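# Move the inverted glass beaker onto a drying-rack peg

## Task

Pick up the glass beaker that stands upside down on the shelved bench by the door, then hang it on one of the pegs of the drying rack on the shelved bench by the window. It must sit far enough onto the peg that the peg alone supports it. The beaker must never touch the floor. It must not drop more than a few centimetres or be struck hard, since a broken beaker fails the task. At the end the gripper must have released it and the robot must have backed away, and the beaker must stay on the peg with no help from the robot. The robot must not topple or be left leaning.

## Robot and tools

ROBOT. The robot is a Hello Robot Stretch 4, about 1.6 m tall, with a single arm. It has an omni-wheel base whose rim lies within 0.23 m of the base origin, and a lift that rides up a mast. A telescoping arm reaches forward from the lift. At the end of the arm is a wrist with three joints (yaw, pitch, roll) and a two-finger gripper whose fingers are springy steel. There are four cameras: head_camera (pinhole), head_left_camera and head_right_camera (fisheye), and wrist_camera (on the gripper).

FRAMES. In the base frame the origin is on the floor below the centre of the base. x points forward, y to the left and z up. hand_pose is reported in this frame. It is a fixed point between the fingertips of the open gripper. When all wrist joints are 0 its axes line up with the base axes. The printed value may be a little off. The odometry frame is wherever the base frame was when the scene began.

execute_actions. The argument actions is a list holding one action or none. An empty list only reports the state and images. The optional cameras argument picks which images come back: a list of names, or "all" (also the default when left out or null), or [] for none. A wrong name makes the whole call be refused.

An action holds base, joints or both, and may also hold pace and contact_limits. The only exception is {"end_of_arm": "enable_torque"}, which must be sent by itself.
- base takes one key only, and it is a relative move from where the base last measured itself. translate_m is metres straight ahead, forward positive, from -2 to 2. strafe_m is metres sideways, left positive, from -2 to 2. rotate_rad is an in-place turn in radians, counter-clockwise from above positive, from -3.2 to 3.2.
- joints is a dictionary of absolute targets keyed by joint name. lift_m: 0 to 1.2 m. arm_m: 0 to 0.55 m of extension. wrist_yaw_rad: -1.134 to 4.276, where 0 is forward, positive swings left, 3.14 is folded back, and above 3.4 the arm may get in the way. wrist_pitch_rad: -1.117 to 4.259, where 0 is level and 1.57 points straight down. wrist_roll_rad: -1.117 to 4.259, where 0 puts both fingers at one height and positive turns the gripper clockwise as seen from behind it. gripper_m: -0.038 to 0.141, the gap in metres between the empty fingertips; values below 0 press the tips together.
- pace is "slow", "default", "fast" or "max". The base tops out at 0.1, 0.3, 0.4 or 0.6 m/s and turns at 1, 2, 3 or 4 rad/s, and is slowed further when the lift is high.
- contact_limits takes only {"arm_m": value}, from 0 (softest) to 0.75 (firmest), with 0.5 as the default. It sets how hard the arm may push before it halts.
All motions in an action begin together. A single action cannot run beyond 15 s. A joint target outside its range is clipped and the result says so; any other bad key or value gets the call refused, with no motion. Anything you leave out of an action may still be pushing toward an older target.

wait(seconds 0 to 10) sends nothing new and returns the state and images. zoom_image(camera, region [x0, y0, x1, y1]) gives a closer look at part of that camera's newest full image. Pixels are counted from the top-left corner, and the region can be at most 504 by 504. read_manual(section "licences") returns only licence text. finished_scene(scene) closes the current scene, given by its number, and reports whether it succeeded. This cannot be undone. If a result reports a stop, the remaining execute_actions, wait and finished_scene calls in the same reply are skipped.

RESULTS. joint_positions lists joint values. The tolerances for done are about 0.004 m on lift, arm and gripper, 0.02 rad on yaw and roll, and 0.05 rad on pitch. base_odometry counts wheel turns, so slipping is counted as travel, and heading runs from -3.142 to 3.142. If turned_by_wheels and turned_by_imu differ by more than about 0.1 rad, the base likely struck something or slid. base_tilt gives forward and right lean in degrees, with a fixed bias up to about 1.5. lidar_m has 12 sector distances in metres, one per 30 degrees, starting straight ahead and going counter-clockwise (the 4th is left, the 7th behind, the 10th right). It sees from about 0.15 m up, so table tops show. A "-" means nothing seen or closer than 0.25 m. Glass and thin legs may be missed, so the beaker may not show. wrist_depth_mm is a 7x7 grid of depths from 100 to 2000 mm; clear objects are left out. motor_effort is a percentage of maximum, with the peak in brackets. A firm grip shows as a change in the gripper effort. A load makes the pitch effort move away from 0. base_status and joint_status may read done, off_target, contact_stop_at_<key>, limit_stop_at_<name>, time_out or torque_fault. on_its_own reports anything the call did not command; there, "held at" is a target, not a measured position. The pictures line gives the order of the images.

GRIPPING. Close to a gripper_m smaller than the object's width. A smaller value squeezes harder and pulls the object toward the wrist. Neither the reading nor done proves that something is held, so check effort and images. If the fingertips catch on a surface, raise the lift.

CAUTIONS. If something pushes on the lift, arm or wheels, that part halts and goes slack, and a slack lift can sag under a load. A lean above 6 degrees (limit_stop_at_tilt) makes lift, arm and wheels go limp. If a wrist motor strains at full effort, for example when the gripper is pressed into something, it gives torque_fault and goes limp until you send enable_torque. limit_stop_at_own_body blocks moves into the robot itself; it is more likely with the gripper tilted up and rolled. To unfold at the start, send lift_m 0.4 and wrist_yaw_rad 0 together. Do not drive or turn with over 1 kg held and the arm extended past 0.2, and avoid long, hard pushes or pulls. Move the glass slowly near shelves, never let it drop, release it gently onto the peg, then pull back. A loose object may now and then get a brief shove.

Each tool is called after "Emit:" by a JSON object that holds its "fn" and its "kwargs".

## Session

Emit:
{"fn": "execute_actions", "kwargs": {"actions": []}}

Scene clock: 0.00 s.
base_odometry: x=+0.000 y=+0.000 heading=+0.000 (m, m, rad; odometry frame)
turned_by_wheels: +0.000 (rad since the last result)
turned_by_imu: +0.000 (rad since the last result)
base_tilt: forward=+0.0 right=+0.8 (deg)
lidar_m: 1.36 1.41 2.15 1.53 1.58 1.87 1.75 1.82 1.23 1.12 1.16 1.48
base_status: not commanded
joint_positions: lift_m=+0.289 arm_m=-0.001 wrist_yaw_rad=+3.227 wrist_pitch_rad=-0.013 wrist_roll_rad=-0.010 gripper_m=+0.057
joint_status: not commanded
motor_effort: lift_m=+20 arm_m=+0 wrist_yaw_rad=-2 wrist_pitch_rad=-5 wrist_roll_rad=-1 gripper_m=-5 wheel_0=+0 wheel_1=+0 wheel_2=+0 (%)
hand_pose: x=-0.1246 y=+0.0624 z=+0.4707 quat_wxyz=(-0.043, +0.007, -0.005, +0.999) (m; base frame)
wrist_depth_mm: - 136 135 - - - - / - - 133 - - - - / - - 132 - - - - / - 112 132 - - - - / 139 135 - - - - - / 200 - 1708 - 210 1756 1661 / 193 1281 683 156 1138 1118 1182
pictures: head_camera, head_left_camera, head_right_camera, wrist_camera
Images, in order (width x height): head_camera 420x560, head_left_camera 420x672, head_right_camera 420x672, wrist_camera 616x392.

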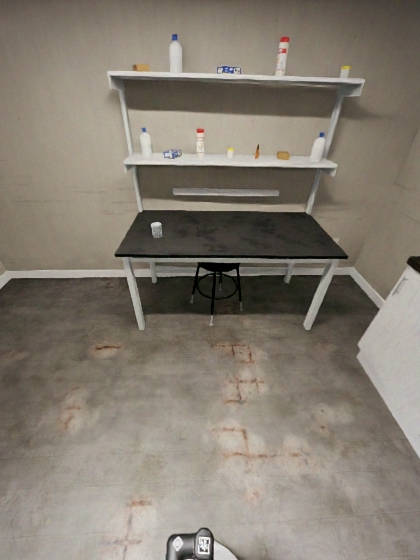

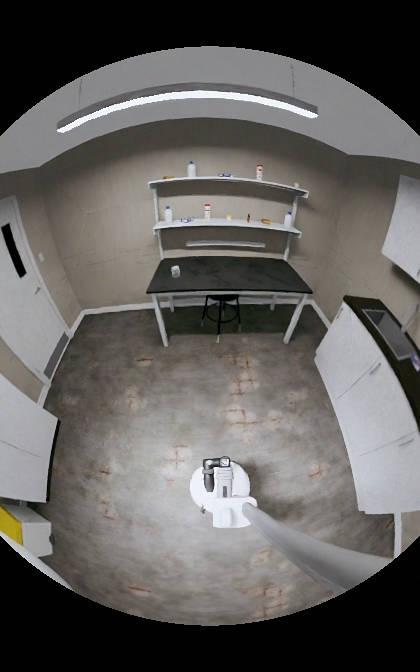

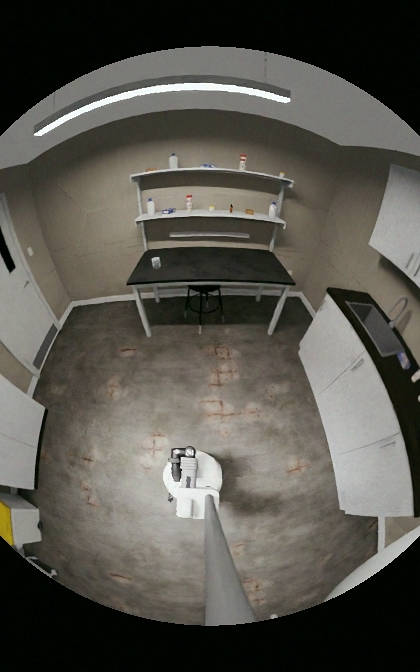

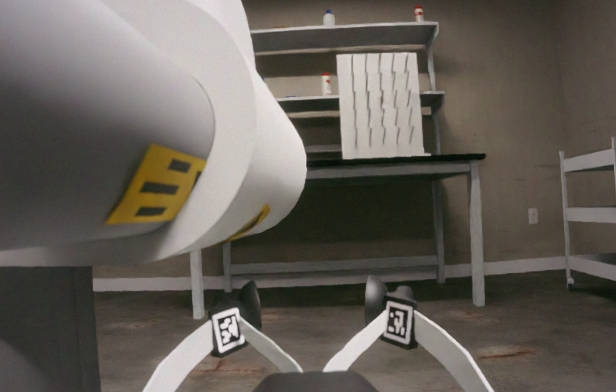

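Emit:
{"fn": "execute_actions", "kwargs": {"actions": [{"base":{"strafe_m":0.47},"joints":{"lift_m":0.74,"wrist_yaw_rad":0,"wrist_pitch_rad":0,"gripper_m":0.14},"pace":"fast"}], "cameras": ["head_camera"]}}

Emit:
{"fn": "execute_actions", "kwargs": {"actions": [{"base":{"translate_m":0.95},"pace":"fast"}], "cameras": ["head_camera","wrist_camera"]}}

Scene clock: 17.50 s.
base_odometry: x=+0.000 y=+0.470 heading=+0.000 (m, m, rad; odometry frame)
turned_by_wheels: +0.000 (rad since the last result)
turned_by_imu: -0.002 (rad since the last result)
base_tilt: forward=+0.1 right=+0.8 (deg)
lidar_m: 1.36 2.18 1.18 1.04 1.09 1.47 1.75 1.81 1.72 1.60 1.63 1.46
base_status: done
joint_positions: lift_m=+0.740 arm_m=-0.001 wrist_yaw_rad=+0.000 wrist_pitch_rad=+0.002 wrist_roll_rad=-0.010 gripper_m=+0.140
joint_status: all done
motor_effort: lift_m=+22(24) arm_m=+0(0) wrist_yaw_rad=-2(7) wrist_pitch_rad=-5(3) wrist_roll_rad=+0(1) gripper_m=-1(0) wheel_0=+0(13) wheel_1=+1(16) wheel_2=+0(1) (%)
hand_pose: x=+0.4588 y=-0.0873 z=+0.9175 quat_wxyz=(+1.000, -0.005, +0.001, +0.000) (m; base frame)
wrist_depth_mm: 1921 1808 1983 1708 1808 1708 - / 1863 1863 1808 1921 1863 - - / 1808 1863 1863 1921 1921 - - / 1863 1921 1863 1921 1983 - - / 1808 1863 1921 1576 1499 1281 1182 / 1863 1808 1863 1863 1366 210 - / 1863 1863 1808 151 1863 1863 -
pictures: head_camera
Images, in order (width x height): head_camera 420x560.

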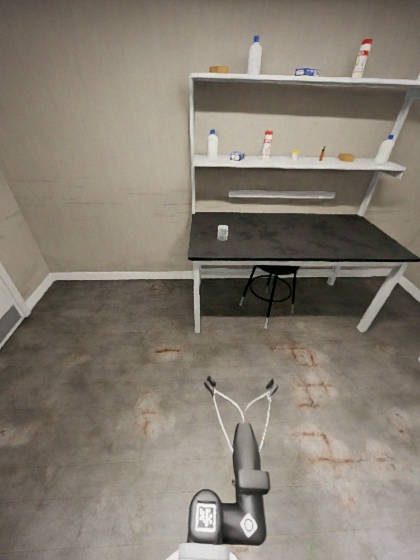

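Scene clock: 21.27 s.
base_odometry: x=+0.950 y=+0.470 heading=+0.000 (m, m, rad; odometry frame)
turned_by_wheels: +0.000 (rad since the last result)
turned_by_imu: -0.003 (rad since the last result)
base_tilt: forward=+0.1 right=+0.8 (deg)
lidar_m: 0.40 0.43 1.58 1.58 1.27 1.51 3.43 2.84 1.62 1.50 0.64 0.43
base_status: done
joint_positions: lift_m=+0.740 arm_m=-0.001 wrist_yaw_rad=+0.000 wrist_pitch_rad=+0.002 wrist_roll_rad=-0.010 gripper_m=+0.140
joint_status: not commanded
motor_effort: lift_m=+22(22) arm_m=+0(0) wrist_yaw_rad=-2(2) wrist_pitch_rad=-5(5) wrist_roll_rad=-1(1) gripper_m=-1(0) wheel_0=+2(8) wheel_1=+1(8) wheel_2=+2(11) (%)
hand_pose: x=+0.4588 y=-0.0874 z=+0.9175 quat_wxyz=(+1.000, -0.005, +0.001, +0.000) (m; base frame)
wrist_depth_mm: 931 946 931 960 1008 1008 1025 / 917 946 750 732 741 759 759 / 946 931 976 991 1025 1008 1042 / 946 946 960 976 1008 1025 1025 / 946 946 960 976 991 1008 1025 / 917 917 778 750 723 209 634 / 931 492 477 151 462 439 449
pictures: head_camera, wrist_camera
Images, in order (width x height): head_camera 420x560, wrist_camera 616x392.

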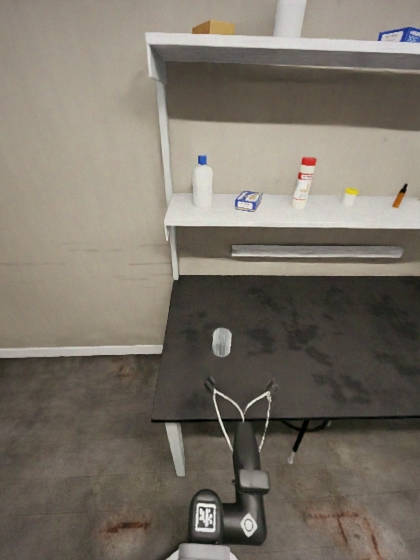

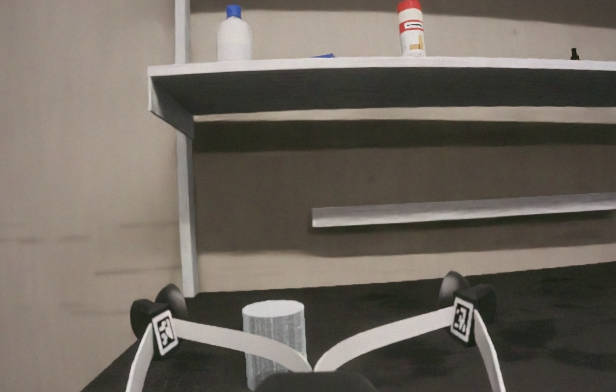

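Emit:
{"fn": "execute_actions", "kwargs": {"actions": [{"base":{"strafe_m":0.045},"joints":{"lift_m":0.62}}], "cameras": ["head_camera","wrist_camera"]}}

Scene clock: 31.33 s.
base_odometry: x=+0.950 y=+0.515 heading=+0.000 (m, m, rad; odometry frame)
turned_by_wheels: +0.000 (rad since the last result)
turned_by_imu: -0.001 (rad since the last result)
base_tilt: forward=+0.0 right=+0.8 (deg)
lidar_m: 0.40 0.41 1.57 1.54 1.24 1.45 3.09 2.88 1.68 1.55 0.63 0.48
base_status: done
joint_positions: lift_m=+0.620 arm_m=-0.001 wrist_yaw_rad=+0.000 wrist_pitch_rad=+0.002 wrist_roll_rad=-0.010 gripper_m=+0.140
joint_status: all done
motor_effort: lift_m=+18(24) arm_m=+0(0) wrist_yaw_rad=-2(0) wrist_pitch_rad=-5(5) wrist_roll_rad=-1(1) gripper_m=-1(1) wheel_0=+0(9) wheel_1=+0(14) wheel_2=+0(5) (%)
hand_pose: x=+0.4588 y=-0.0874 z=+0.7978 quat_wxyz=(+1.000, -0.005, +0.001, +0.000) (m; base frame)
wrist_depth_mm: 931 946 715 768 778 778 798 / 931 931 976 991 991 1025 1042 / 917 960 960 991 991 1025 1025 / 931 946 976 976 1008 1025 1042 / 931 946 741 683 627 574 525 / 917 276 336 327 309 209 276 / 229 206 212 151 202 191 -
pictures: head_camera, wrist_camera
Images, in order (width x height): head_camera 420x560, wrist_camera 616x392.

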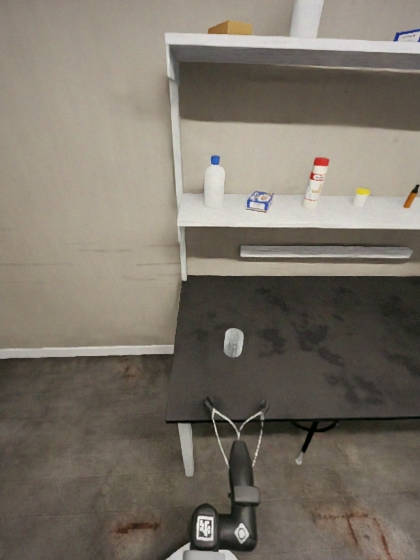

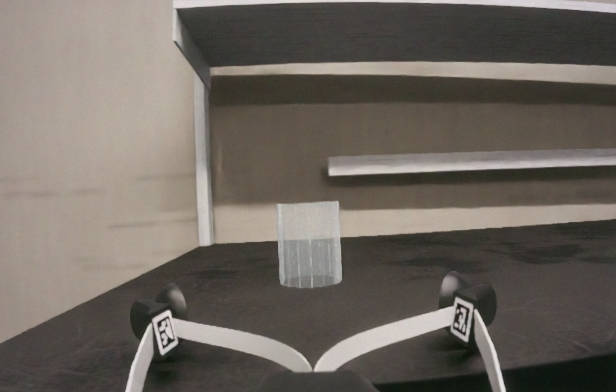

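Emit:
{"fn": "execute_actions", "kwargs": {"actions": [{"joints":{"arm_m":0.21}}], "cameras": ["head_camera","wrist_camera"]}}

Scene clock: 41.43 s.
base_odometry: x=+0.950 y=+0.515 heading=+0.000 (m, m, rad; odometry frame)
turned_by_wheels: +0.000 (rad since the last result)
turned_by_imu: +0.030 (rad since the last result)
base_tilt: forward=+0.0 right=+0.8 (deg)
lidar_m: 0.38 1.21 1.60 1.52 1.23 1.51 3.48 2.89 1.70 1.57 0.63 0.45
base_status: not commanded
joint_positions: lift_m=+0.620 arm_m=+0.121 wrist_yaw_rad=-0.003 wrist_pitch_rad=+0.004 wrist_roll_rad=-0.010 gripper_m=+0.140
joint_status: arm_m contact_stop (moved +0.122 of +0.211)
on_its_own: arm_m is slack since a contact_stop (your +0.210 is given up)
motor_effort: lift_m=+20(20) arm_m=+0(34) wrist_yaw_rad=+7(79) wrist_pitch_rad=-9(32) wrist_roll_rad=-1(6) gripper_m=-3(1) wheel_0=+1(3) wheel_1=-2(9) wheel_2=-4(12) (%)
hand_pose: x=+0.5801 y=-0.0883 z=+0.7972 quat_wxyz=(+1.000, -0.005, +0.002, -0.002) (m; base frame)
wrist_depth_mm: 842 831 741 768 798 788 809 / 831 831 831 854 878 878 878 / 842 842 866 866 878 866 891 / 831 842 854 866 891 878 878 / 842 842 723 668 615 554 504 / 831 270 324 315 301 209 268 / 224 202 208 151 197 187 -
pictures: head_camera, wrist_camera
Images, in order (width x height): head_camera 420x560, wrist_camera 616x392.

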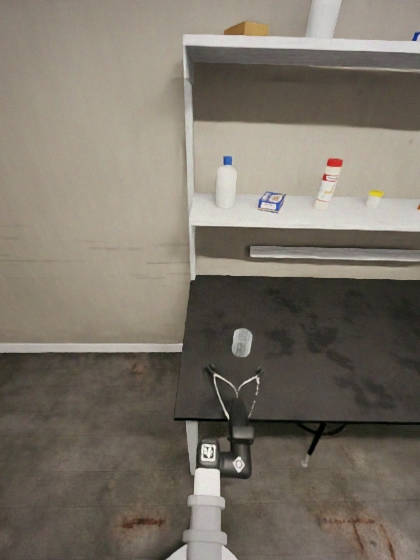

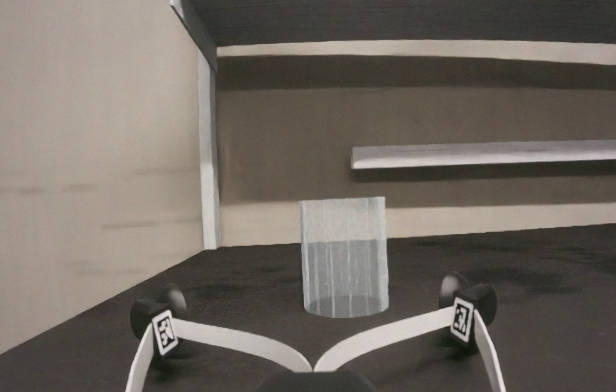

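Emit:
{"fn": "execute_actions", "kwargs": {"actions": [{"base":{"rotate_rad":-0.03},"joints":{"arm_m":0.10,"lift_m":0.67,"wrist_pitch_rad":0.2}}], "cameras": ["head_camera","wrist_camera"]}}

Scene clock: 47.97 s.
base_odometry: x=+0.950 y=+0.515 heading=-0.029 (m, m, rad; odometry frame)
turned_by_wheels: -0.029 (rad since the last result)
turned_by_imu: -0.030 (rad since the last result)
base_tilt: forward=+0.0 right=+0.8 (deg)
lidar_m: 0.40 0.42 1.59 1.50 1.24 1.45 3.09 2.84 1.71 1.57 0.61 0.46
base_status: done
joint_positions: lift_m=+0.670 arm_m=+0.101 wrist_yaw_rad=+0.000 wrist_pitch_rad=+0.202 wrist_roll_rad=-0.010 gripper_m=+0.140
joint_status: all done
motor_effort: lift_m=+23(21) arm_m=-7(13) wrist_yaw_rad=-2(34) wrist_pitch_rad=-4(95) wrist_roll_rad=-1(1) gripper_m=-1(0) wheel_0=+3(6) wheel_1=+1(5) wheel_2=+4(9) (%)
hand_pose: x=+0.5549 y=-0.0873 z=+0.7902 quat_wxyz=(+0.995, -0.005, +0.101, +0.001) (m; base frame)
wrist_depth_mm: 788 798 798 809 831 854 866 / 798 820 831 831 842 866 891 / 820 842 866 878 878 891 904 / 820 854 723 676 634 603 574 / 866 407 399 384 370 355 343 / 273 241 270 264 258 211 242 / 214 199 202 151 196 188 -
pictures: head_camera, wrist_camera
Images, in order (width x height): head_camera 420x560, wrist_camera 616x392.

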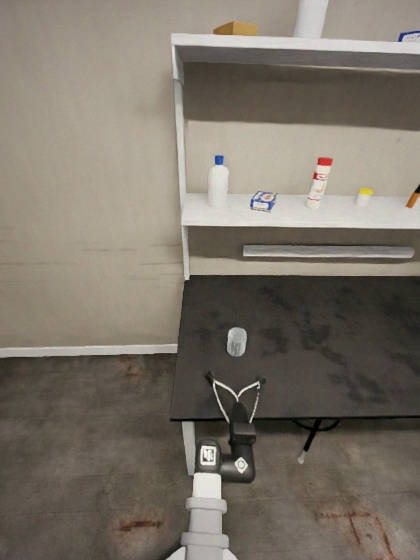

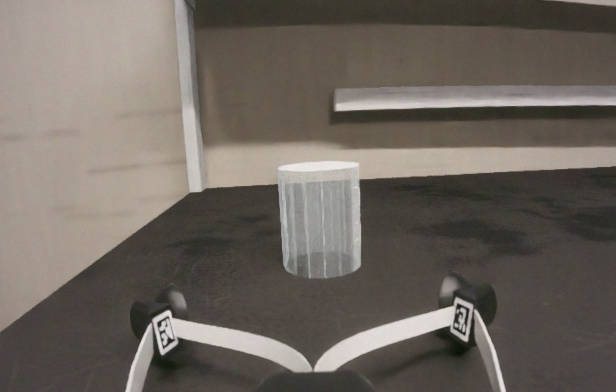

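Emit:
{"fn": "execute_actions", "kwargs": {"actions": [{"joints":{"arm_m":0.21},"contact_limits":{"arm_m":0.25}}], "cameras": ["head_camera","wrist_camera"]}}

Scene clock: 52.27 s.
base_odometry: x=+0.950 y=+0.515 heading=-0.029 (m, m, rad; odometry frame)
turned_by_wheels: +0.000 (rad since the last result)
turned_by_imu: -0.001 (rad since the last result)
base_tilt: forward=+0.1 right=+0.8 (deg)
lidar_m: 0.40 0.38 1.57 1.51 1.24 1.47 3.08 2.86 1.71 1.58 0.67 0.45
base_status: not commanded
joint_positions: lift_m=+0.670 arm_m=+0.209 wrist_yaw_rad=+0.000 wrist_pitch_rad=+0.202 wrist_roll_rad=-0.010 gripper_m=+0.140
joint_status: all done
motor_effort: lift_m=+22(23) arm_m=+7(9) wrist_yaw_rad=-2(2) wrist_pitch_rad=-5(4) wrist_roll_rad=-2(1) gripper_m=-5(2) wheel_0=+2(3) wheel_1=+1(1) wheel_2=+3(4) (%)
contact_limits: arm_m 0.25
hand_pose: x=+0.6623 y=-0.0874 z=+0.7902 quat_wxyz=(+0.995, -0.005, +0.101, +0.001) (m; base frame)
wrist_depth_mm: 683 699 707 732 732 750 768 / 699 699 715 741 676 759 768 / 715 732 750 750 778 798 788 / 732 750 699 683 640 597 569 / 750 402 397 382 368 351 338 / 273 240 268 265 257 211 239 / 213 198 203 151 195 187 -
pictures: head_camera, wrist_camera
Images, in order (width x height): head_camera 420x560, wrist_camera 616x392.

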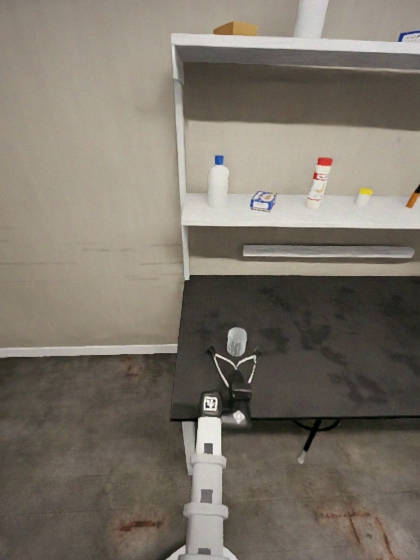

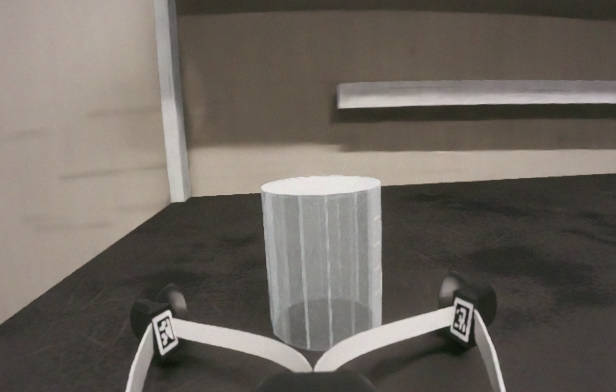

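Emit:
{"fn": "execute_actions", "kwargs": {"actions": [{"joints":{"arm_m":0.23,"lift_m":0.69},"contact_limits":{"arm_m":0.25}}], "cameras": ["wrist_camera"]}}

Emit:
{"fn": "execute_actions", "kwargs": {"actions": [{"joints":{"gripper_m":0.03}}], "cameras": ["head_camera","wrist_camera"]}}

Scene clock: 60.20 s.
base_odometry: x=+0.950 y=+0.515 heading=-0.029 (m, m, rad; odometry frame)
turned_by_wheels: +0.000 (rad since the last result)
turned_by_imu: -0.001 (rad since the last result)
base_tilt: forward=+0.0 right=+0.8 (deg)
lidar_m: 0.40 0.44 1.58 1.52 1.25 1.44 3.10 2.83 1.69 1.56 0.62 0.43
base_status: not commanded
joint_positions: lift_m=+0.690 arm_m=+0.229 wrist_yaw_rad=+0.000 wrist_pitch_rad=+0.202 wrist_roll_rad=-0.010 gripper_m=+0.140
joint_status: all done
motor_effort: lift_m=+23(24) arm_m=+7(7) wrist_yaw_rad=+0(2) wrist_pitch_rad=-4(5) wrist_roll_rad=-2(1) gripper_m=-2(2) wheel_0=+2(3) wheel_1=+1(1) wheel_2=+3(3) (%)
contact_limits: arm_m 0.25
hand_pose: x=+0.6823 y=-0.0874 z=+0.8102 quat_wxyz=(+0.995, -0.005, +0.101, +0.001) (m; base frame)
wrist_depth_mm: 668 676 691 699 707 732 732 / 691 676 707 723 723 732 768 / 707 699 715 741 750 750 788 / 723 723 741 750 768 699 661 / 750 508 459 445 427 413 389 / 340 277 309 306 298 211 276 / 247 229 229 151 226 217 -
pictures: wrist_camera
Images, in order (width x height): wrist_camera 616x392.

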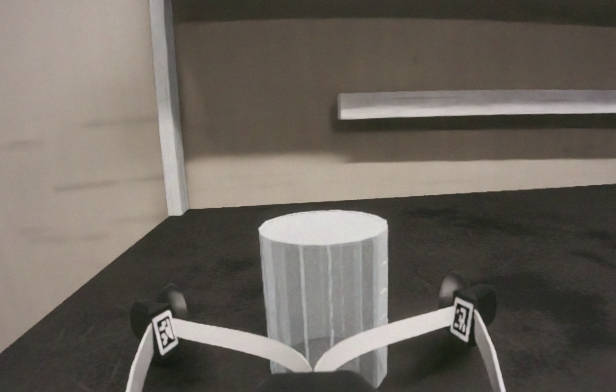

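Scene clock: 62.30 s.
base_odometry: x=+0.950 y=+0.515 heading=-0.029 (m, m, rad; odometry frame)
turned_by_wheels: +0.000 (rad since the last result)
turned_by_imu: -0.001 (rad since the last result)
base_tilt: forward=+0.1 right=+0.8 (deg)
lidar_m: 0.41 0.45 1.57 1.53 1.24 1.43 3.07 2.81 1.70 1.56 0.64 0.43
base_status: not commanded
joint_positions: lift_m=+0.690 arm_m=+0.229 wrist_yaw_rad=+0.000 wrist_pitch_rad=+0.203 wrist_roll_rad=-0.010 gripper_m=+0.030
joint_status: all done
motor_effort: lift_m=+23(22) arm_m=+7(7) wrist_yaw_rad=-2(1) wrist_pitch_rad=-7(7) wrist_roll_rad=-1(1) gripper_m=-20(22) wheel_0=+3(2) wheel_1=+1(1) wheel_2=+3(3) (%)
hand_pose: x=+0.6822 y=-0.0874 z=+0.8099 quat_wxyz=(+0.995, -0.005, +0.101, +0.001) (m; base frame)
wrist_depth_mm: 661 676 691 699 699 732 741 / 676 683 723 723 723 732 759 / 699 707 723 741 741 788 778 / 732 741 732 750 759 699 661 / 741 512 449 439 421 404 389 / 334 314 213 306 206 283 274 / 246 222 213 236 219 204 -
pictures: head_camera, wrist_camera
Images, in order (width x height): head_camera 420x560, wrist_camera 616x392.

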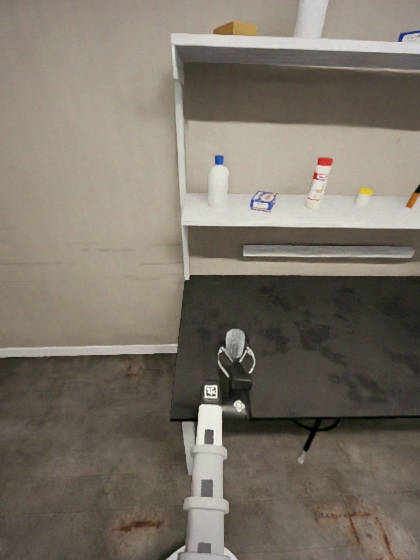

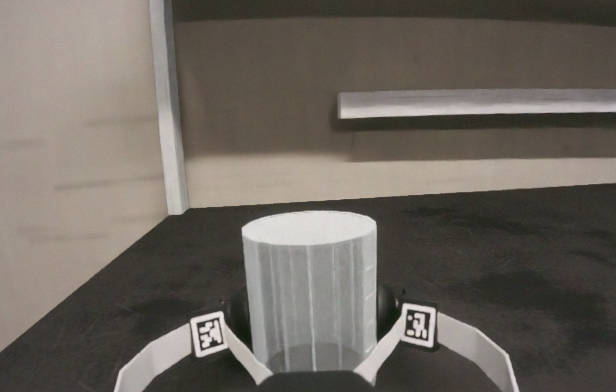

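Gripped. Lift, retract, then back away and turn.

Emit:
{"fn": "execute_actions", "kwargs": {"actions": [{"joints":{"lift_m":0.8}}], "cameras": ["wrist_camera"]}}

Emit:
{"fn": "execute_actions", "kwargs": {"actions": [{"base":{"translate_m":-0.5},"joints":{"arm_m":0.0}}], "cameras": []}}

Emit:
{"fn": "execute_actions", "kwargs": {"actions": [{"base":{"rotate_rad":3.17}}], "cameras": ["head_camera","wrist_camera"]}}

Scene clock: 74.40 s.
base_odometry: x=+0.950 y=+0.515 heading=-0.029 (m, m, rad; odometry frame)
turned_by_wheels: +0.000 (rad since the last result)
turned_by_imu: -0.002 (rad since the last result)
base_tilt: forward=+0.1 right=+0.8 (deg)
lidar_m: 0.40 0.43 1.60 1.51 1.25 1.44 3.10 2.83 1.71 1.57 0.63 0.42
base_status: not commanded
joint_positions: lift_m=+0.800 arm_m=+0.229 wrist_yaw_rad=+0.000 wrist_pitch_rad=+0.203 wrist_roll_rad=-0.010 gripper_m=+0.030
joint_status: all done
motor_effort: lift_m=+23(25) arm_m=+7(7) wrist_yaw_rad=-1(2) wrist_pitch_rad=-7(8) wrist_roll_rad=-1(1) gripper_m=-19(22) wheel_0=+3(3) wheel_1=+2(1) wheel_2=+3(3) (%)
hand_pose: x=+0.6822 y=-0.0874 z=+0.9198 quat_wxyz=(+0.995, -0.005, +0.101, +0.001) (m; base frame)
wrist_depth_mm: 647 603 691 699 723 732 741 / 683 691 707 715 732 750 750 / 691 707 732 741 759 759 768 / 723 723 750 768 778 788 809 / 750 759 750 778 741 707 676 / 768 768 214 530 208 504 477 / 778 389 296 415 384 362 387
pictures: wrist_camera
Images, in order (width x height): wrist_camera 616x392.

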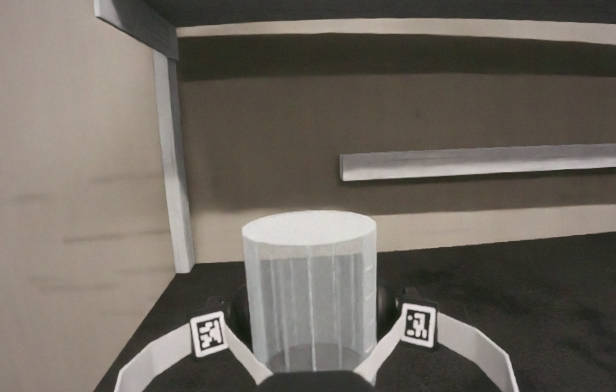

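Scene clock: 77.53 s.
base_odometry: x=+0.450 y=+0.530 heading=-0.030 (m, m, rad; odometry frame)
turned_by_wheels: -0.001 (rad since the last result)
turned_by_imu: +0.000 (rad since the last result)
base_tilt: forward=+0.1 right=+0.8 (deg)
lidar_m: 0.89 1.73 1.59 1.04 1.08 1.41 2.30 2.28 1.78 1.59 1.38 0.98
base_status: done
joint_positions: lift_m=+0.800 arm_m=+0.001 wrist_yaw_rad=+0.000 wrist_pitch_rad=+0.203 wrist_roll_rad=-0.010 gripper_m=+0.030
joint_status: all done
motor_effort: lift_m=+23(23) arm_m=-7(8) wrist_yaw_rad=-1(4) wrist_pitch_rad=-9(8) wrist_roll_rad=-1(1) gripper_m=-22(19) wheel_0=-2(7) wheel_1=-3(7) wheel_2=-2(11) (%)
hand_pose: x=+0.4547 y=-0.0874 z=+0.9197 quat_wxyz=(+0.995, -0.005, +0.102, +0.000) (m; base frame)
wrist_depth_mm: 1308 1336 1366 1397 1430 1430 1430 / 1336 1336 1366 1397 1464 1464 1464 / 1397 1397 1464 1464 1499 1537 1464 / 1366 1464 1499 1366 1255 1229 1160 / 1430 1464 960 759 768 778 788 / 1499 1537 215 1576 206 960 1661 / 1499 1537 488 1499 1464 1025 1576
pictures: none
No camera images: the call's "cameras" was empty. Leave "cameras" out to get every camera's image.

Scene clock: 80.40 s.
base_odometry: x=+0.450 y=+0.530 heading=+3.140 (m, m, rad; odometry frame)
turned_by_wheels: +3.169 (rad since the last result)
turned_by_imu: +3.113 (rad since the last result)
base_tilt: forward=+0.0 right=+0.8 (deg)
lidar_m: 2.23 2.29 1.75 1.62 1.36 0.98 0.90 1.75 1.57 1.04 1.08 1.61
base_status: done
joint_positions: lift_m=+0.800 arm_m=+0.001 wrist_yaw_rad=+0.000 wrist_pitch_rad=+0.203 wrist_roll_rad=-0.010 gripper_m=+0.030
joint_status: not commanded
motor_effort: lift_m=+22(22) arm_m=-7(7) wrist_yaw_rad=-1(2) wrist_pitch_rad=-8(9) wrist_roll_rad=-2(1) gripper_m=-23(21) wheel_0=-2(9) wheel_1=-3(7) wheel_2=-1(11) (%)
hand_pose: x=+0.4547 y=-0.0873 z=+0.9198 quat_wxyz=(+0.995, -0.005, +0.102, +0.001) (m; base frame)
wrist_depth_mm: - - - - - - 1983 / - - - - - - 1808 / - - - - - - 1863 / - - - - - - 1921 / - - - - - - 1808 / - - 213 - 206 1863 1397 / 1661 1537 854 1661 1537 1464 1366
pictures: head_camera, wrist_camera
Images, in order (width x height): head_camera 420x560, wrist_camera 616x392.

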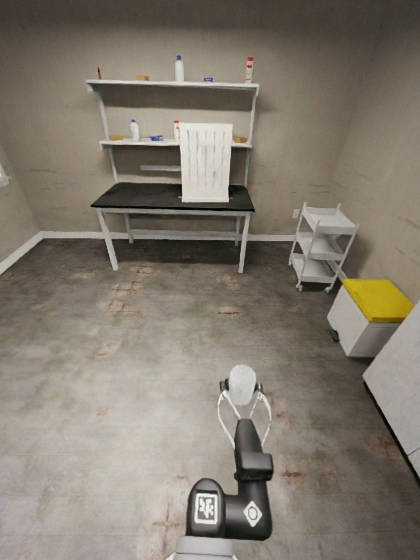

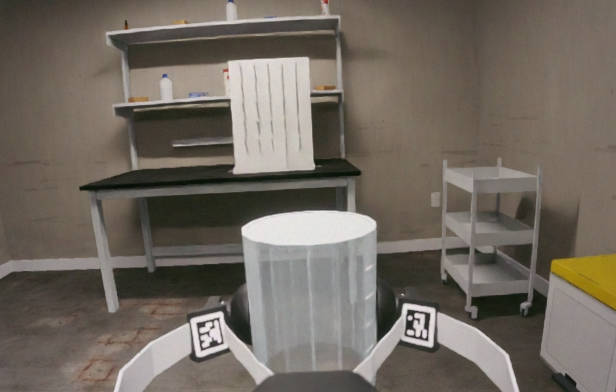

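Emit:
{"fn": "execute_actions", "kwargs": {"actions": [{"base":{"rotate_rad":0.03}}], "cameras": []}}

Emit:
{"fn": "execute_actions", "kwargs": {"actions": [{"base":{"translate_m":1.55},"pace":"fast"}], "cameras": ["head_camera","wrist_camera"]}}

Scene clock: 86.37 s.
base_odometry: x=+0.450 y=+0.530 heading=-3.114 (m, m, rad; odometry frame)
turned_by_wheels: +0.030 (rad since the last result)
turned_by_imu: +0.028 (rad since the last result)
base_tilt: forward=+0.0 right=+0.8 (deg)
lidar_m: 2.21 2.28 1.72 1.61 1.29 0.94 0.92 1.75 1.55 1.05 1.10 1.62
base_status: done
joint_positions: lift_m=+0.800 arm_m=+0.001 wrist_yaw_rad=+0.000 wrist_pitch_rad=+0.203 wrist_roll_rad=-0.010 gripper_m=+0.030
joint_status: not commanded
motor_effort: lift_m=+22(22) arm_m=-7(7) wrist_yaw_rad=-2(2) wrist_pitch_rad=-8(9) wrist_roll_rad=-1(1) gripper_m=-21(20) wheel_0=-5(6) wheel_1=-1(9) wheel_2=-1(6) (%)
hand_pose: x=+0.4547 y=-0.0874 z=+0.9198 quat_wxyz=(+0.995, -0.005, +0.102, +0.001) (m; base frame)
wrist_depth_mm: - - - - - - - / - - - - - - 1983 / - - - - - - 1983 / - - - - - - 1863 / - - - - - - 1921 / - - 213 - 207 1808 1808 / 1708 1537 891 1661 1537 1397 1397
pictures: none
No camera images: the call's "cameras" was empty. Leave "cameras" out to get every camera's image.

Scene clock: 91.67 s.
base_odometry: x=-1.099 y=+0.487 heading=-3.114 (m, m, rad; odometry frame)
turned_by_wheels: +0.000 (rad since the last result)
turned_by_imu: -0.004 (rad since the last result)
base_tilt: forward=+0.1 right=+0.8 (deg)
lidar_m: 0.63 0.70 0.99 1.73 1.75 2.37 2.67 1.50 1.11 1.04 0.95 0.71
base_status: done
joint_positions: lift_m=+0.800 arm_m=+0.001 wrist_yaw_rad=+0.000 wrist_pitch_rad=+0.203 wrist_roll_rad=-0.010 gripper_m=+0.030
joint_status: not commanded
motor_effort: lift_m=+21(22) arm_m=-7(7) wrist_yaw_rad=-2(1) wrist_pitch_rad=-9(8) wrist_roll_rad=-1(2) gripper_m=-23(25) wheel_0=+3(7) wheel_1=+1(8) wheel_2=+2(12) (%)
hand_pose: x=+0.4547 y=-0.0874 z=+0.9198 quat_wxyz=(+0.995, -0.005, +0.102, +0.001) (m; base frame)
wrist_depth_mm: 1160 647 654 654 1025 1182 1160 / 1182 668 668 668 1205 1229 1205 / 1229 691 683 699 1229 1229 1229 / 1229 707 699 707 1281 1281 1308 / 820 715 715 723 750 1336 1308 / 559 554 213 535 207 500 1397 / 521 473 334 469 521 496 1397
pictures: head_camera, wrist_camera
Images, in order (width x height): head_camera 420x560, wrist_camera 616x392.

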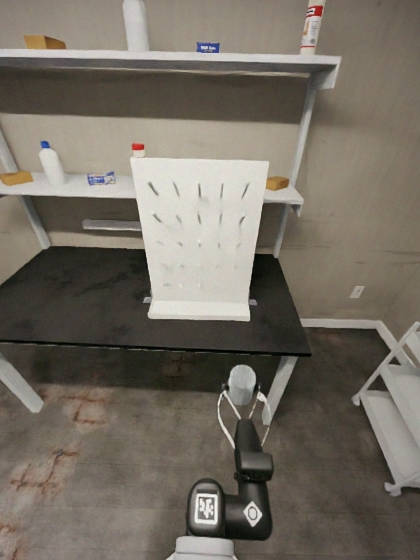

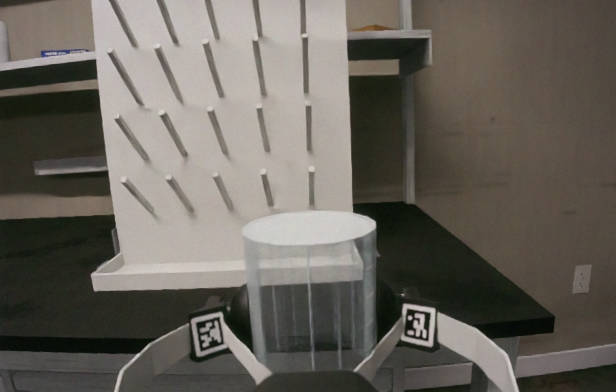

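Emit:
{"fn": "execute_actions", "kwargs": {"actions": [{"base":{"translate_m":0.25},"joints":{"lift_m":0.76,"wrist_pitch_rad":-0.85,"arm_m":0.07}}], "cameras": ["head_camera","wrist_camera"]}}

Scene clock: 124.93 s.
base_odometry: x=-1.349 y=+0.480 heading=-3.113 (m, m, rad; odometry frame)
turned_by_wheels: +0.000 (rad since the last result)
turned_by_imu: -0.002 (rad since the last result)
base_tilt: forward=+0.0 right=+0.8 (deg)
lidar_m: 0.40 0.42 0.59 2.27 1.83 2.38 3.50 1.51 1.12 0.92 0.93 0.44
base_status: done
joint_positions: lift_m=+0.760 arm_m=+0.069 wrist_yaw_rad=+0.000 wrist_pitch_rad=-0.847 wrist_roll_rad=-0.010 gripper_m=+0.030
joint_status: all done
motor_effort: lift_m=+19(22) arm_m=+7(8) wrist_yaw_rad=-2(1) wrist_pitch_rad=-7(15) wrist_roll_rad=-1(1) gripper_m=-19(19) wheel_0=+1(7) wheel_1=+4(7) wheel_2=+0(10) (%)
hand_pose: x=+0.4306 y=-0.0874 z=+1.1546 quat_wxyz=(+0.912, -0.004, -0.411, -0.002) (m; base frame)
wrist_depth_mm: 1308 1308 1336 1308 1366 1366 1308 / 1430 1430 1464 1464 1537 1499 1464 / 1576 1576 1618 1618 1618 1661 1708 / 1537 1537 1537 1537 1537 1576 1499 / 946 960 917 931 960 1281 1308 / 554 512 214 521 206 1138 1118 / 466 410 304 459 699 854 1008
pictures: head_camera, wrist_camera
Images, in order (width x height): head_camera 420x560, wrist_camera 616x392.

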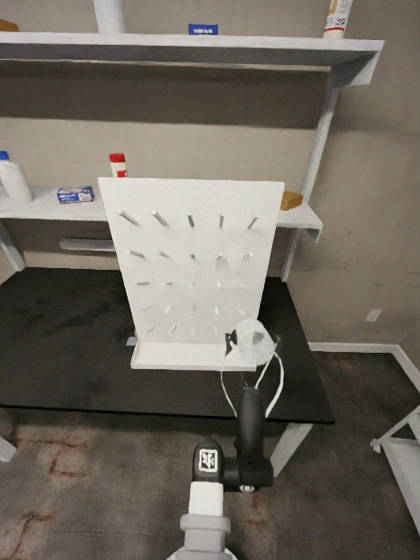

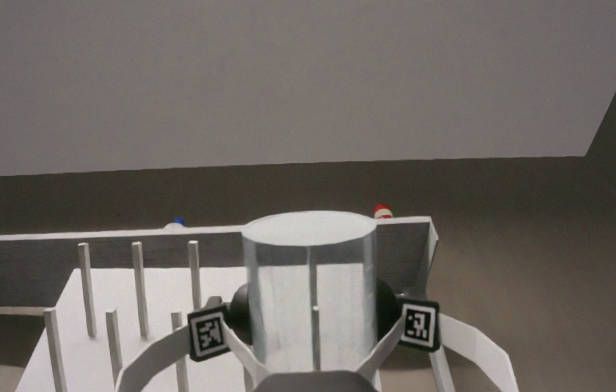

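Emit:
{"fn": "execute_actions", "kwargs": {"actions": [{"joints":{"lift_m":0.75,"arm_m":0.155},"contact_limits":{"arm_m":0.2}}], "cameras": ["head_camera","wrist_camera"]}}

Scene clock: 150.10 s.
base_odometry: x=-1.349 y=+0.480 heading=-3.113 (m, m, rad; odometry frame)
turned_by_wheels: +0.000 (rad since the last result)
turned_by_imu: -0.001 (rad since the last result)
base_tilt: forward=+0.0 right=+0.8 (deg)
lidar_m: 0.42 0.44 0.60 2.27 1.82 2.37 3.54 1.47 1.08 0.89 0.93 0.42
base_status: not commanded
joint_positions: lift_m=+0.750 arm_m=+0.154 wrist_yaw_rad=+0.000 wrist_pitch_rad=-0.848 wrist_roll_rad=-0.010 gripper_m=+0.030
joint_status: all done
motor_effort: lift_m=+18(20) arm_m=+7(5) wrist_yaw_rad=-2(0) wrist_pitch_rad=-5(6) wrist_roll_rad=-1(1) gripper_m=-21(21) wheel_0=+1(1) wheel_1=+4(4) wheel_2=+0(0) (%)
contact_limits: arm_m 0.2
hand_pose: x=+0.5155 y=-0.0874 z=+1.1447 quat_wxyz=(+0.911, -0.004, -0.411, -0.002) (m; base frame)
wrist_depth_mm: 1336 1336 1308 1366 1366 1366 1366 / 1430 1464 1464 1464 1499 1499 1464 / 1576 1576 1618 1576 1661 1618 1661 / 1464 1430 878 878 904 1366 1397 / 480 477 477 488 960 1138 1160 / 410 424 213 424 206 1025 1008 / 379 319 241 375 389 778 917
pictures: head_camera, wrist_camera
Images, in order (width x height): head_camera 420x560, wrist_camera 616x392.

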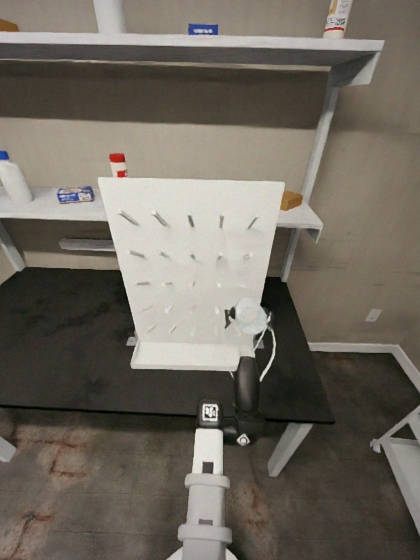

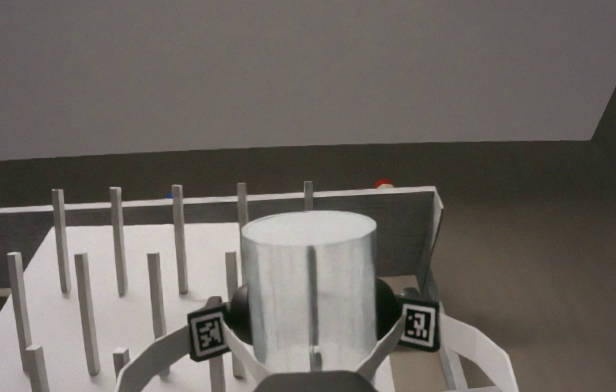

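Emit:
{"fn": "execute_actions", "kwargs": {"actions": [{"joints":{"lift_m":0.735,"arm_m":0.198},"contact_limits":{"arm_m":0.2},"pace":"slow"}], "cameras": ["head_camera","wrist_camera"]}}

Scene clock: 160.03 s.
base_odometry: x=-1.349 y=+0.480 heading=-3.113 (m, m, rad; odometry frame)
turned_by_wheels: +0.000 (rad since the last result)
turned_by_imu: -0.002 (rad since the last result)
base_tilt: forward=+0.1 right=+0.8 (deg)
lidar_m: 0.40 0.43 0.59 2.28 1.85 2.40 3.51 1.52 1.10 0.90 0.94 0.43
base_status: not commanded
joint_positions: lift_m=+0.735 arm_m=+0.197 wrist_yaw_rad=+0.000 wrist_pitch_rad=-0.848 wrist_roll_rad=-0.010 gripper_m=+0.030
joint_status: all done
motor_effort: lift_m=+18(16) arm_m=+7(6) wrist_yaw_rad=-3(2) wrist_pitch_rad=-6(5) wrist_roll_rad=-1(1) gripper_m=-22(20) wheel_0=+1(1) wheel_1=+4(4) wheel_2=+0(0) (%)
contact_limits: arm_m 0.2
hand_pose: x=+0.5585 y=-0.0874 z=+1.1297 quat_wxyz=(+0.911, -0.004, -0.411, -0.002) (m; base frame)
wrist_depth_mm: 1336 1308 1336 1366 1397 1366 1366 / 1430 1464 1464 1537 1499 1499 1499 / 1576 1576 1618 1618 1618 1576 1576 / 831 500 517 504 854 1308 1308 / 427 418 427 433 960 1118 1118 / 366 368 214 375 206 976 976 / 336 265 234 336 334 484 878
pictures: head_camera, wrist_camera
Images, in order (width x height): head_camera 420x560, wrist_camera 616x392.

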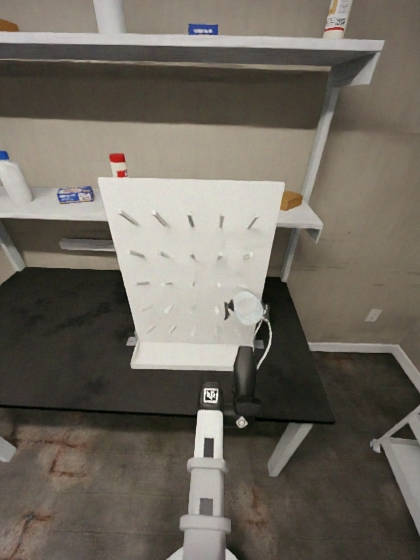

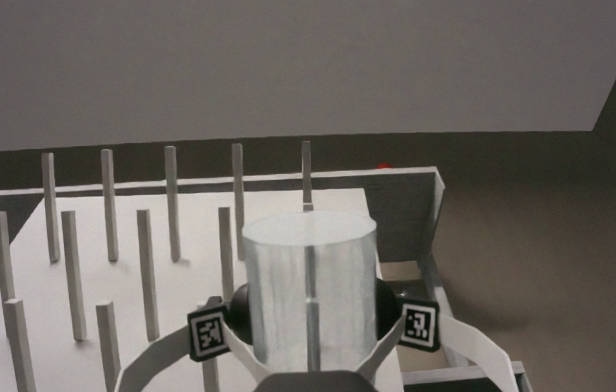

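Emit:
{"fn": "execute_actions", "kwargs": {"actions": [{"joints":{"lift_m":0.72,"arm_m":0.233},"contact_limits":{"arm_m":0.2},"pace":"slow"}], "cameras": ["head_camera","wrist_camera"]}}

Scene clock: 168.70 s.
base_odometry: x=-1.349 y=+0.480 heading=-3.113 (m, m, rad; odometry frame)
turned_by_wheels: +0.000 (rad since the last result)
turned_by_imu: -0.002 (rad since the last result)
base_tilt: forward=+0.0 right=+0.8 (deg)
lidar_m: 0.41 0.42 0.58 2.27 1.81 2.37 3.53 1.49 1.11 0.89 0.94 0.43
base_status: not commanded
joint_positions: lift_m=+0.720 arm_m=+0.231 wrist_yaw_rad=-0.002 wrist_pitch_rad=-0.855 wrist_roll_rad=-0.010 gripper_m=+0.030
joint_status: all done
motor_effort: lift_m=+18(15) arm_m=+10(8) wrist_yaw_rad=+2(5) wrist_pitch_rad=+15(15) wrist_roll_rad=-1(2) gripper_m=-17(20) wheel_0=+1(1) wheel_1=+4(4) wheel_2=+0(0) (%)
contact_limits: arm_m 0.2
hand_pose: x=+0.5914 y=-0.0878 z=+1.1161 quat_wxyz=(+0.910, -0.005, -0.415, -0.003) (m; base frame)
wrist_depth_mm: 1336 1336 1366 1366 1397 1366 1366 / 1499 1464 1499 1537 1499 1499 1464 / 1576 1537 1661 1576 1576 1576 1576 / 459 439 449 459 854 1308 1308 / 373 384 394 392 931 1098 1098 / 334 334 211 340 207 960 931 / 307 252 193 301 304 473 854
pictures: head_camera, wrist_camera
Images, in order (width x height): head_camera 420x560, wrist_camera 616x392.

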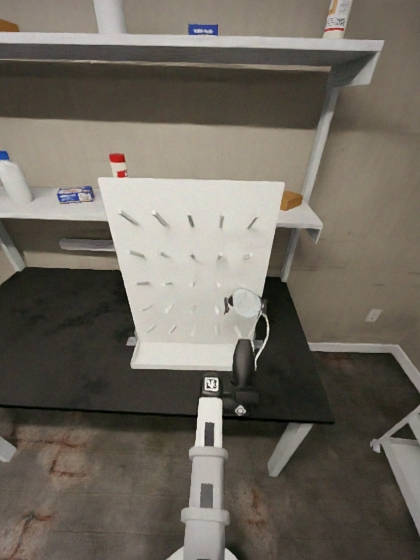

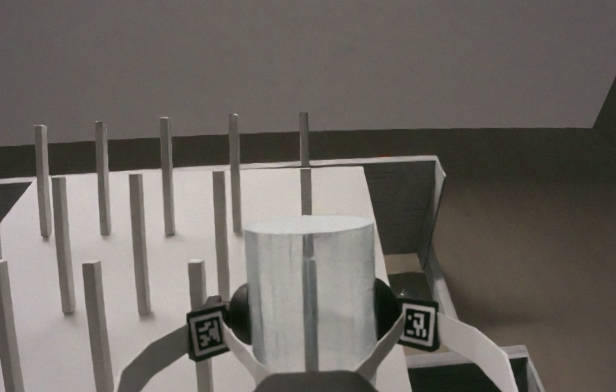

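Emit:
{"fn": "zoom_image", "kwargs": {"camera": "head_camera", "region": [170, 230, 310, 370]}}

Region (170, 230, 310, 370) of head_camera's 420x560 image, scaled by 3.600, with more detail than that image has.

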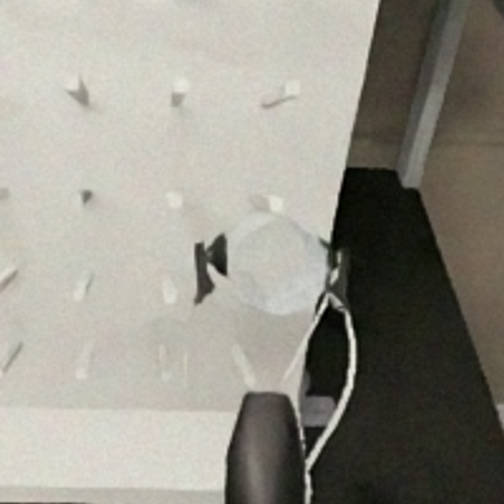

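Emit:
{"fn": "execute_actions", "kwargs": {"actions": [{"joints":{"arm_m":0.15,"lift_m":0.73},"pace":"slow"}], "cameras": []}}

Emit:
{"fn": "execute_actions", "kwargs": {"actions": [{"joints":{"lift_m":0.80}}], "cameras": ["head_camera","wrist_camera"]}}

Emit:
{"fn": "zoom_image", "kwargs": {"camera": "head_camera", "region": [170, 230, 310, 370]}}

Scene clock: 183.97 s.
base_odometry: x=-1.349 y=+0.480 heading=-3.113 (m, m, rad; odometry frame)
turned_by_wheels: +0.000 (rad since the last result)
turned_by_imu: -0.002 (rad since the last result)
base_tilt: forward=+0.1 right=+0.8 (deg)
lidar_m: 0.42 0.42 0.58 2.27 1.80 2.35 3.52 1.53 1.09 0.91 0.93 0.43
base_status: not commanded
joint_positions: lift_m=+0.730 arm_m=+0.151 wrist_yaw_rad=+0.000 wrist_pitch_rad=-0.847 wrist_roll_rad=-0.010 gripper_m=+0.030
joint_status: all done
motor_effort: lift_m=+23(24) arm_m=-7(9) wrist_yaw_rad=-1(5) wrist_pitch_rad=-6(13) wrist_roll_rad=-1(2) gripper_m=-19(19) wheel_0=+1(1) wheel_1=+4(4) wheel_2=+0(0) (%)
hand_pose: x=+0.5131 y=-0.0874 z=+1.1242 quat_wxyz=(+0.912, -0.004, -0.411, -0.002) (m; base frame)
wrist_depth_mm: 1366 1336 1336 1366 1397 1366 1430 / 1464 1464 1464 1499 1537 1537 1576 / 1618 1618 1618 1576 1618 1576 1618 / 1430 891 878 891 878 1430 1397 / 484 480 466 492 960 1205 1182 / 418 418 213 427 206 1042 1025 / 375 330 251 375 392 654 931
pictures: none
No camera images: the call's "cameras" was empty. Leave "cameras" out to get every camera's image.

Scene clock: 185.23 s.
base_odometry: x=-1.349 y=+0.480 heading=-3.113 (m, m, rad; odometry frame)
turned_by_wheels: +0.000 (rad since the last result)
turned_by_imu: +0.000 (rad since the last result)
base_tilt: forward=+0.0 right=+0.7 (deg)
lidar_m: 0.42 0.45 0.59 2.30 1.81 2.36 3.54 1.51 1.12 0.88 0.93 0.42
base_status: not commanded
joint_positions: lift_m=+0.800 arm_m=+0.151 wrist_yaw_rad=+0.000 wrist_pitch_rad=-0.847 wrist_roll_rad=-0.010 gripper_m=+0.030
joint_status: all done
motor_effort: lift_m=+23(21) arm_m=-7(7) wrist_yaw_rad=+0(2) wrist_pitch_rad=-6(6) wrist_roll_rad=-1(2) gripper_m=-18(18) wheel_0=+1(1) wheel_1=+4(4) wheel_2=+0(0) (%)
hand_pose: x=+0.5131 y=-0.0874 z=+1.1943 quat_wxyz=(+0.912, -0.004, -0.411, -0.002) (m; base frame)
wrist_depth_mm: 1308 1281 1281 1308 1308 1308 1308 / 1366 1430 1464 1430 1430 1430 1464 / 1537 1576 1576 1661 1576 1618 1576 / 1464 1430 1430 1430 1397 1366 1397 / 480 480 492 492 866 1205 1205 / 407 407 213 427 206 1025 1025 / 379 368 264 379 389 798 917
pictures: head_camera, wrist_camera
Images, in order (width x height): head_camera 420x560, wrist_camera 616x392.

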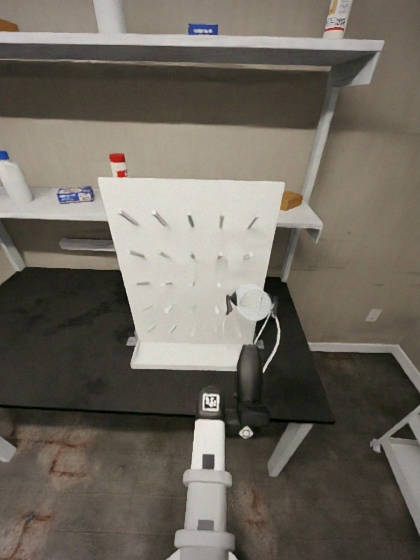

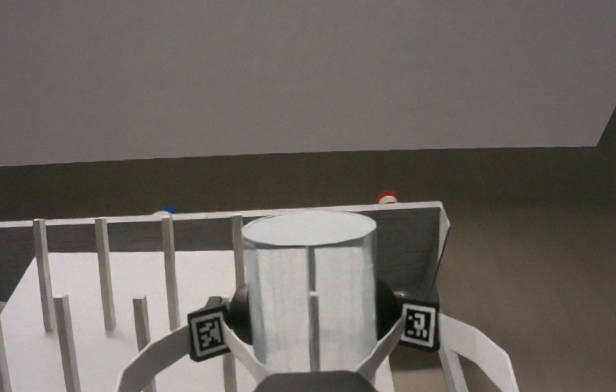

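Region (170, 230, 310, 370) of head_camera's 420x560 image, scaled by 3.600, with more detail than that image has.

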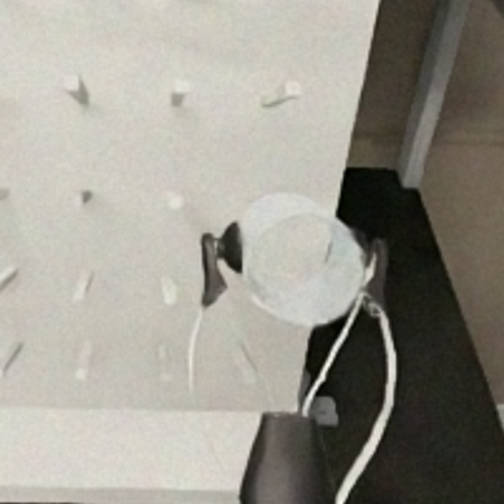

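Emit:
{"fn": "execute_actions", "kwargs": {"actions": [{"joints":{"lift_m":0.88,"arm_m":0.115,"wrist_pitch_rad":-0.67}}], "cameras": ["head_camera","wrist_camera"]}}

Emit:
{"fn": "zoom_image", "kwargs": {"camera": "head_camera", "region": [170, 230, 310, 370]}}

Scene clock: 199.47 s.
base_odometry: x=-1.349 y=+0.480 heading=-3.113 (m, m, rad; odometry frame)
turned_by_wheels: +0.000 (rad since the last result)
turned_by_imu: -0.001 (rad since the last result)
base_tilt: forward=+0.0 right=+0.8 (deg)
lidar_m: 0.41 0.44 0.61 2.27 1.83 2.36 3.50 1.48 1.08 0.87 0.95 0.45
base_status: not commanded
joint_positions: lift_m=+0.880 arm_m=+0.116 wrist_yaw_rad=+0.000 wrist_pitch_rad=-0.668 wrist_roll_rad=-0.010 gripper_m=+0.030
joint_status: all done
motor_effort: lift_m=+23(23) arm_m=-7(7) wrist_yaw_rad=-1(2) wrist_pitch_rad=-6(4) wrist_roll_rad=-1(1) gripper_m=-21(23) wheel_0=+1(1) wheel_1=+4(4) wheel_2=+0(0) (%)
hand_pose: x=+0.5137 y=-0.0874 z=+1.2366 quat_wxyz=(+0.945, -0.005, -0.328, -0.002) (m; base frame)
wrist_depth_mm: 1281 1281 1308 1308 1336 1336 1336 / 1430 1464 1499 1464 1537 1499 1499 / 1366 1366 1397 1336 1397 1366 1336 / 854 831 831 820 820 1160 1205 / 445 459 455 452 917 1060 1060 / 402 404 213 410 206 946 960 / 373 334 255 375 379 759 891
pictures: head_camera, wrist_camera
Images, in order (width x height): head_camera 420x560, wrist_camera 616x392.

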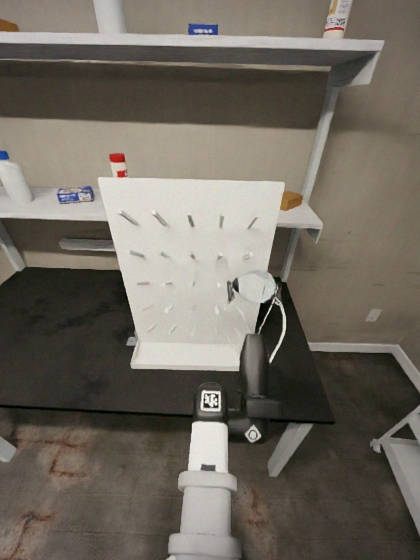

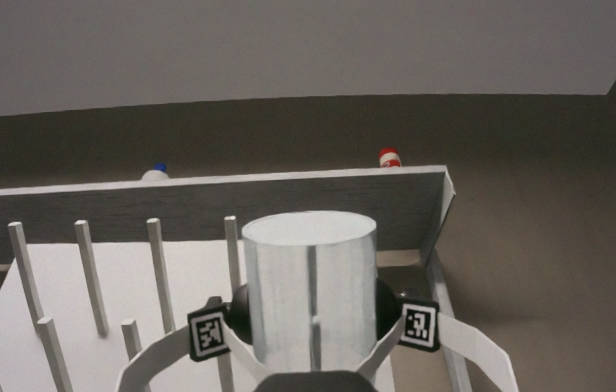

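Region (170, 230, 310, 370) of head_camera's 420x560 image, scaled by 3.600, with more detail than that image has.

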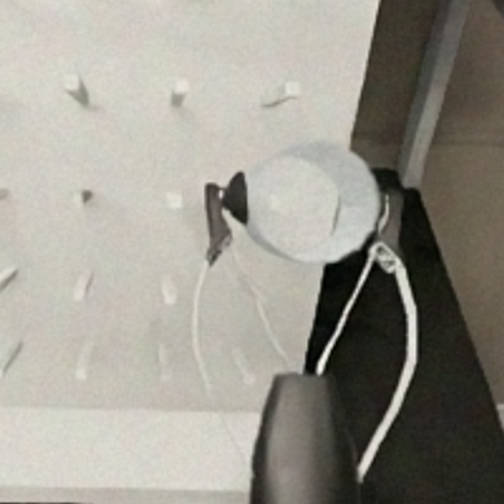

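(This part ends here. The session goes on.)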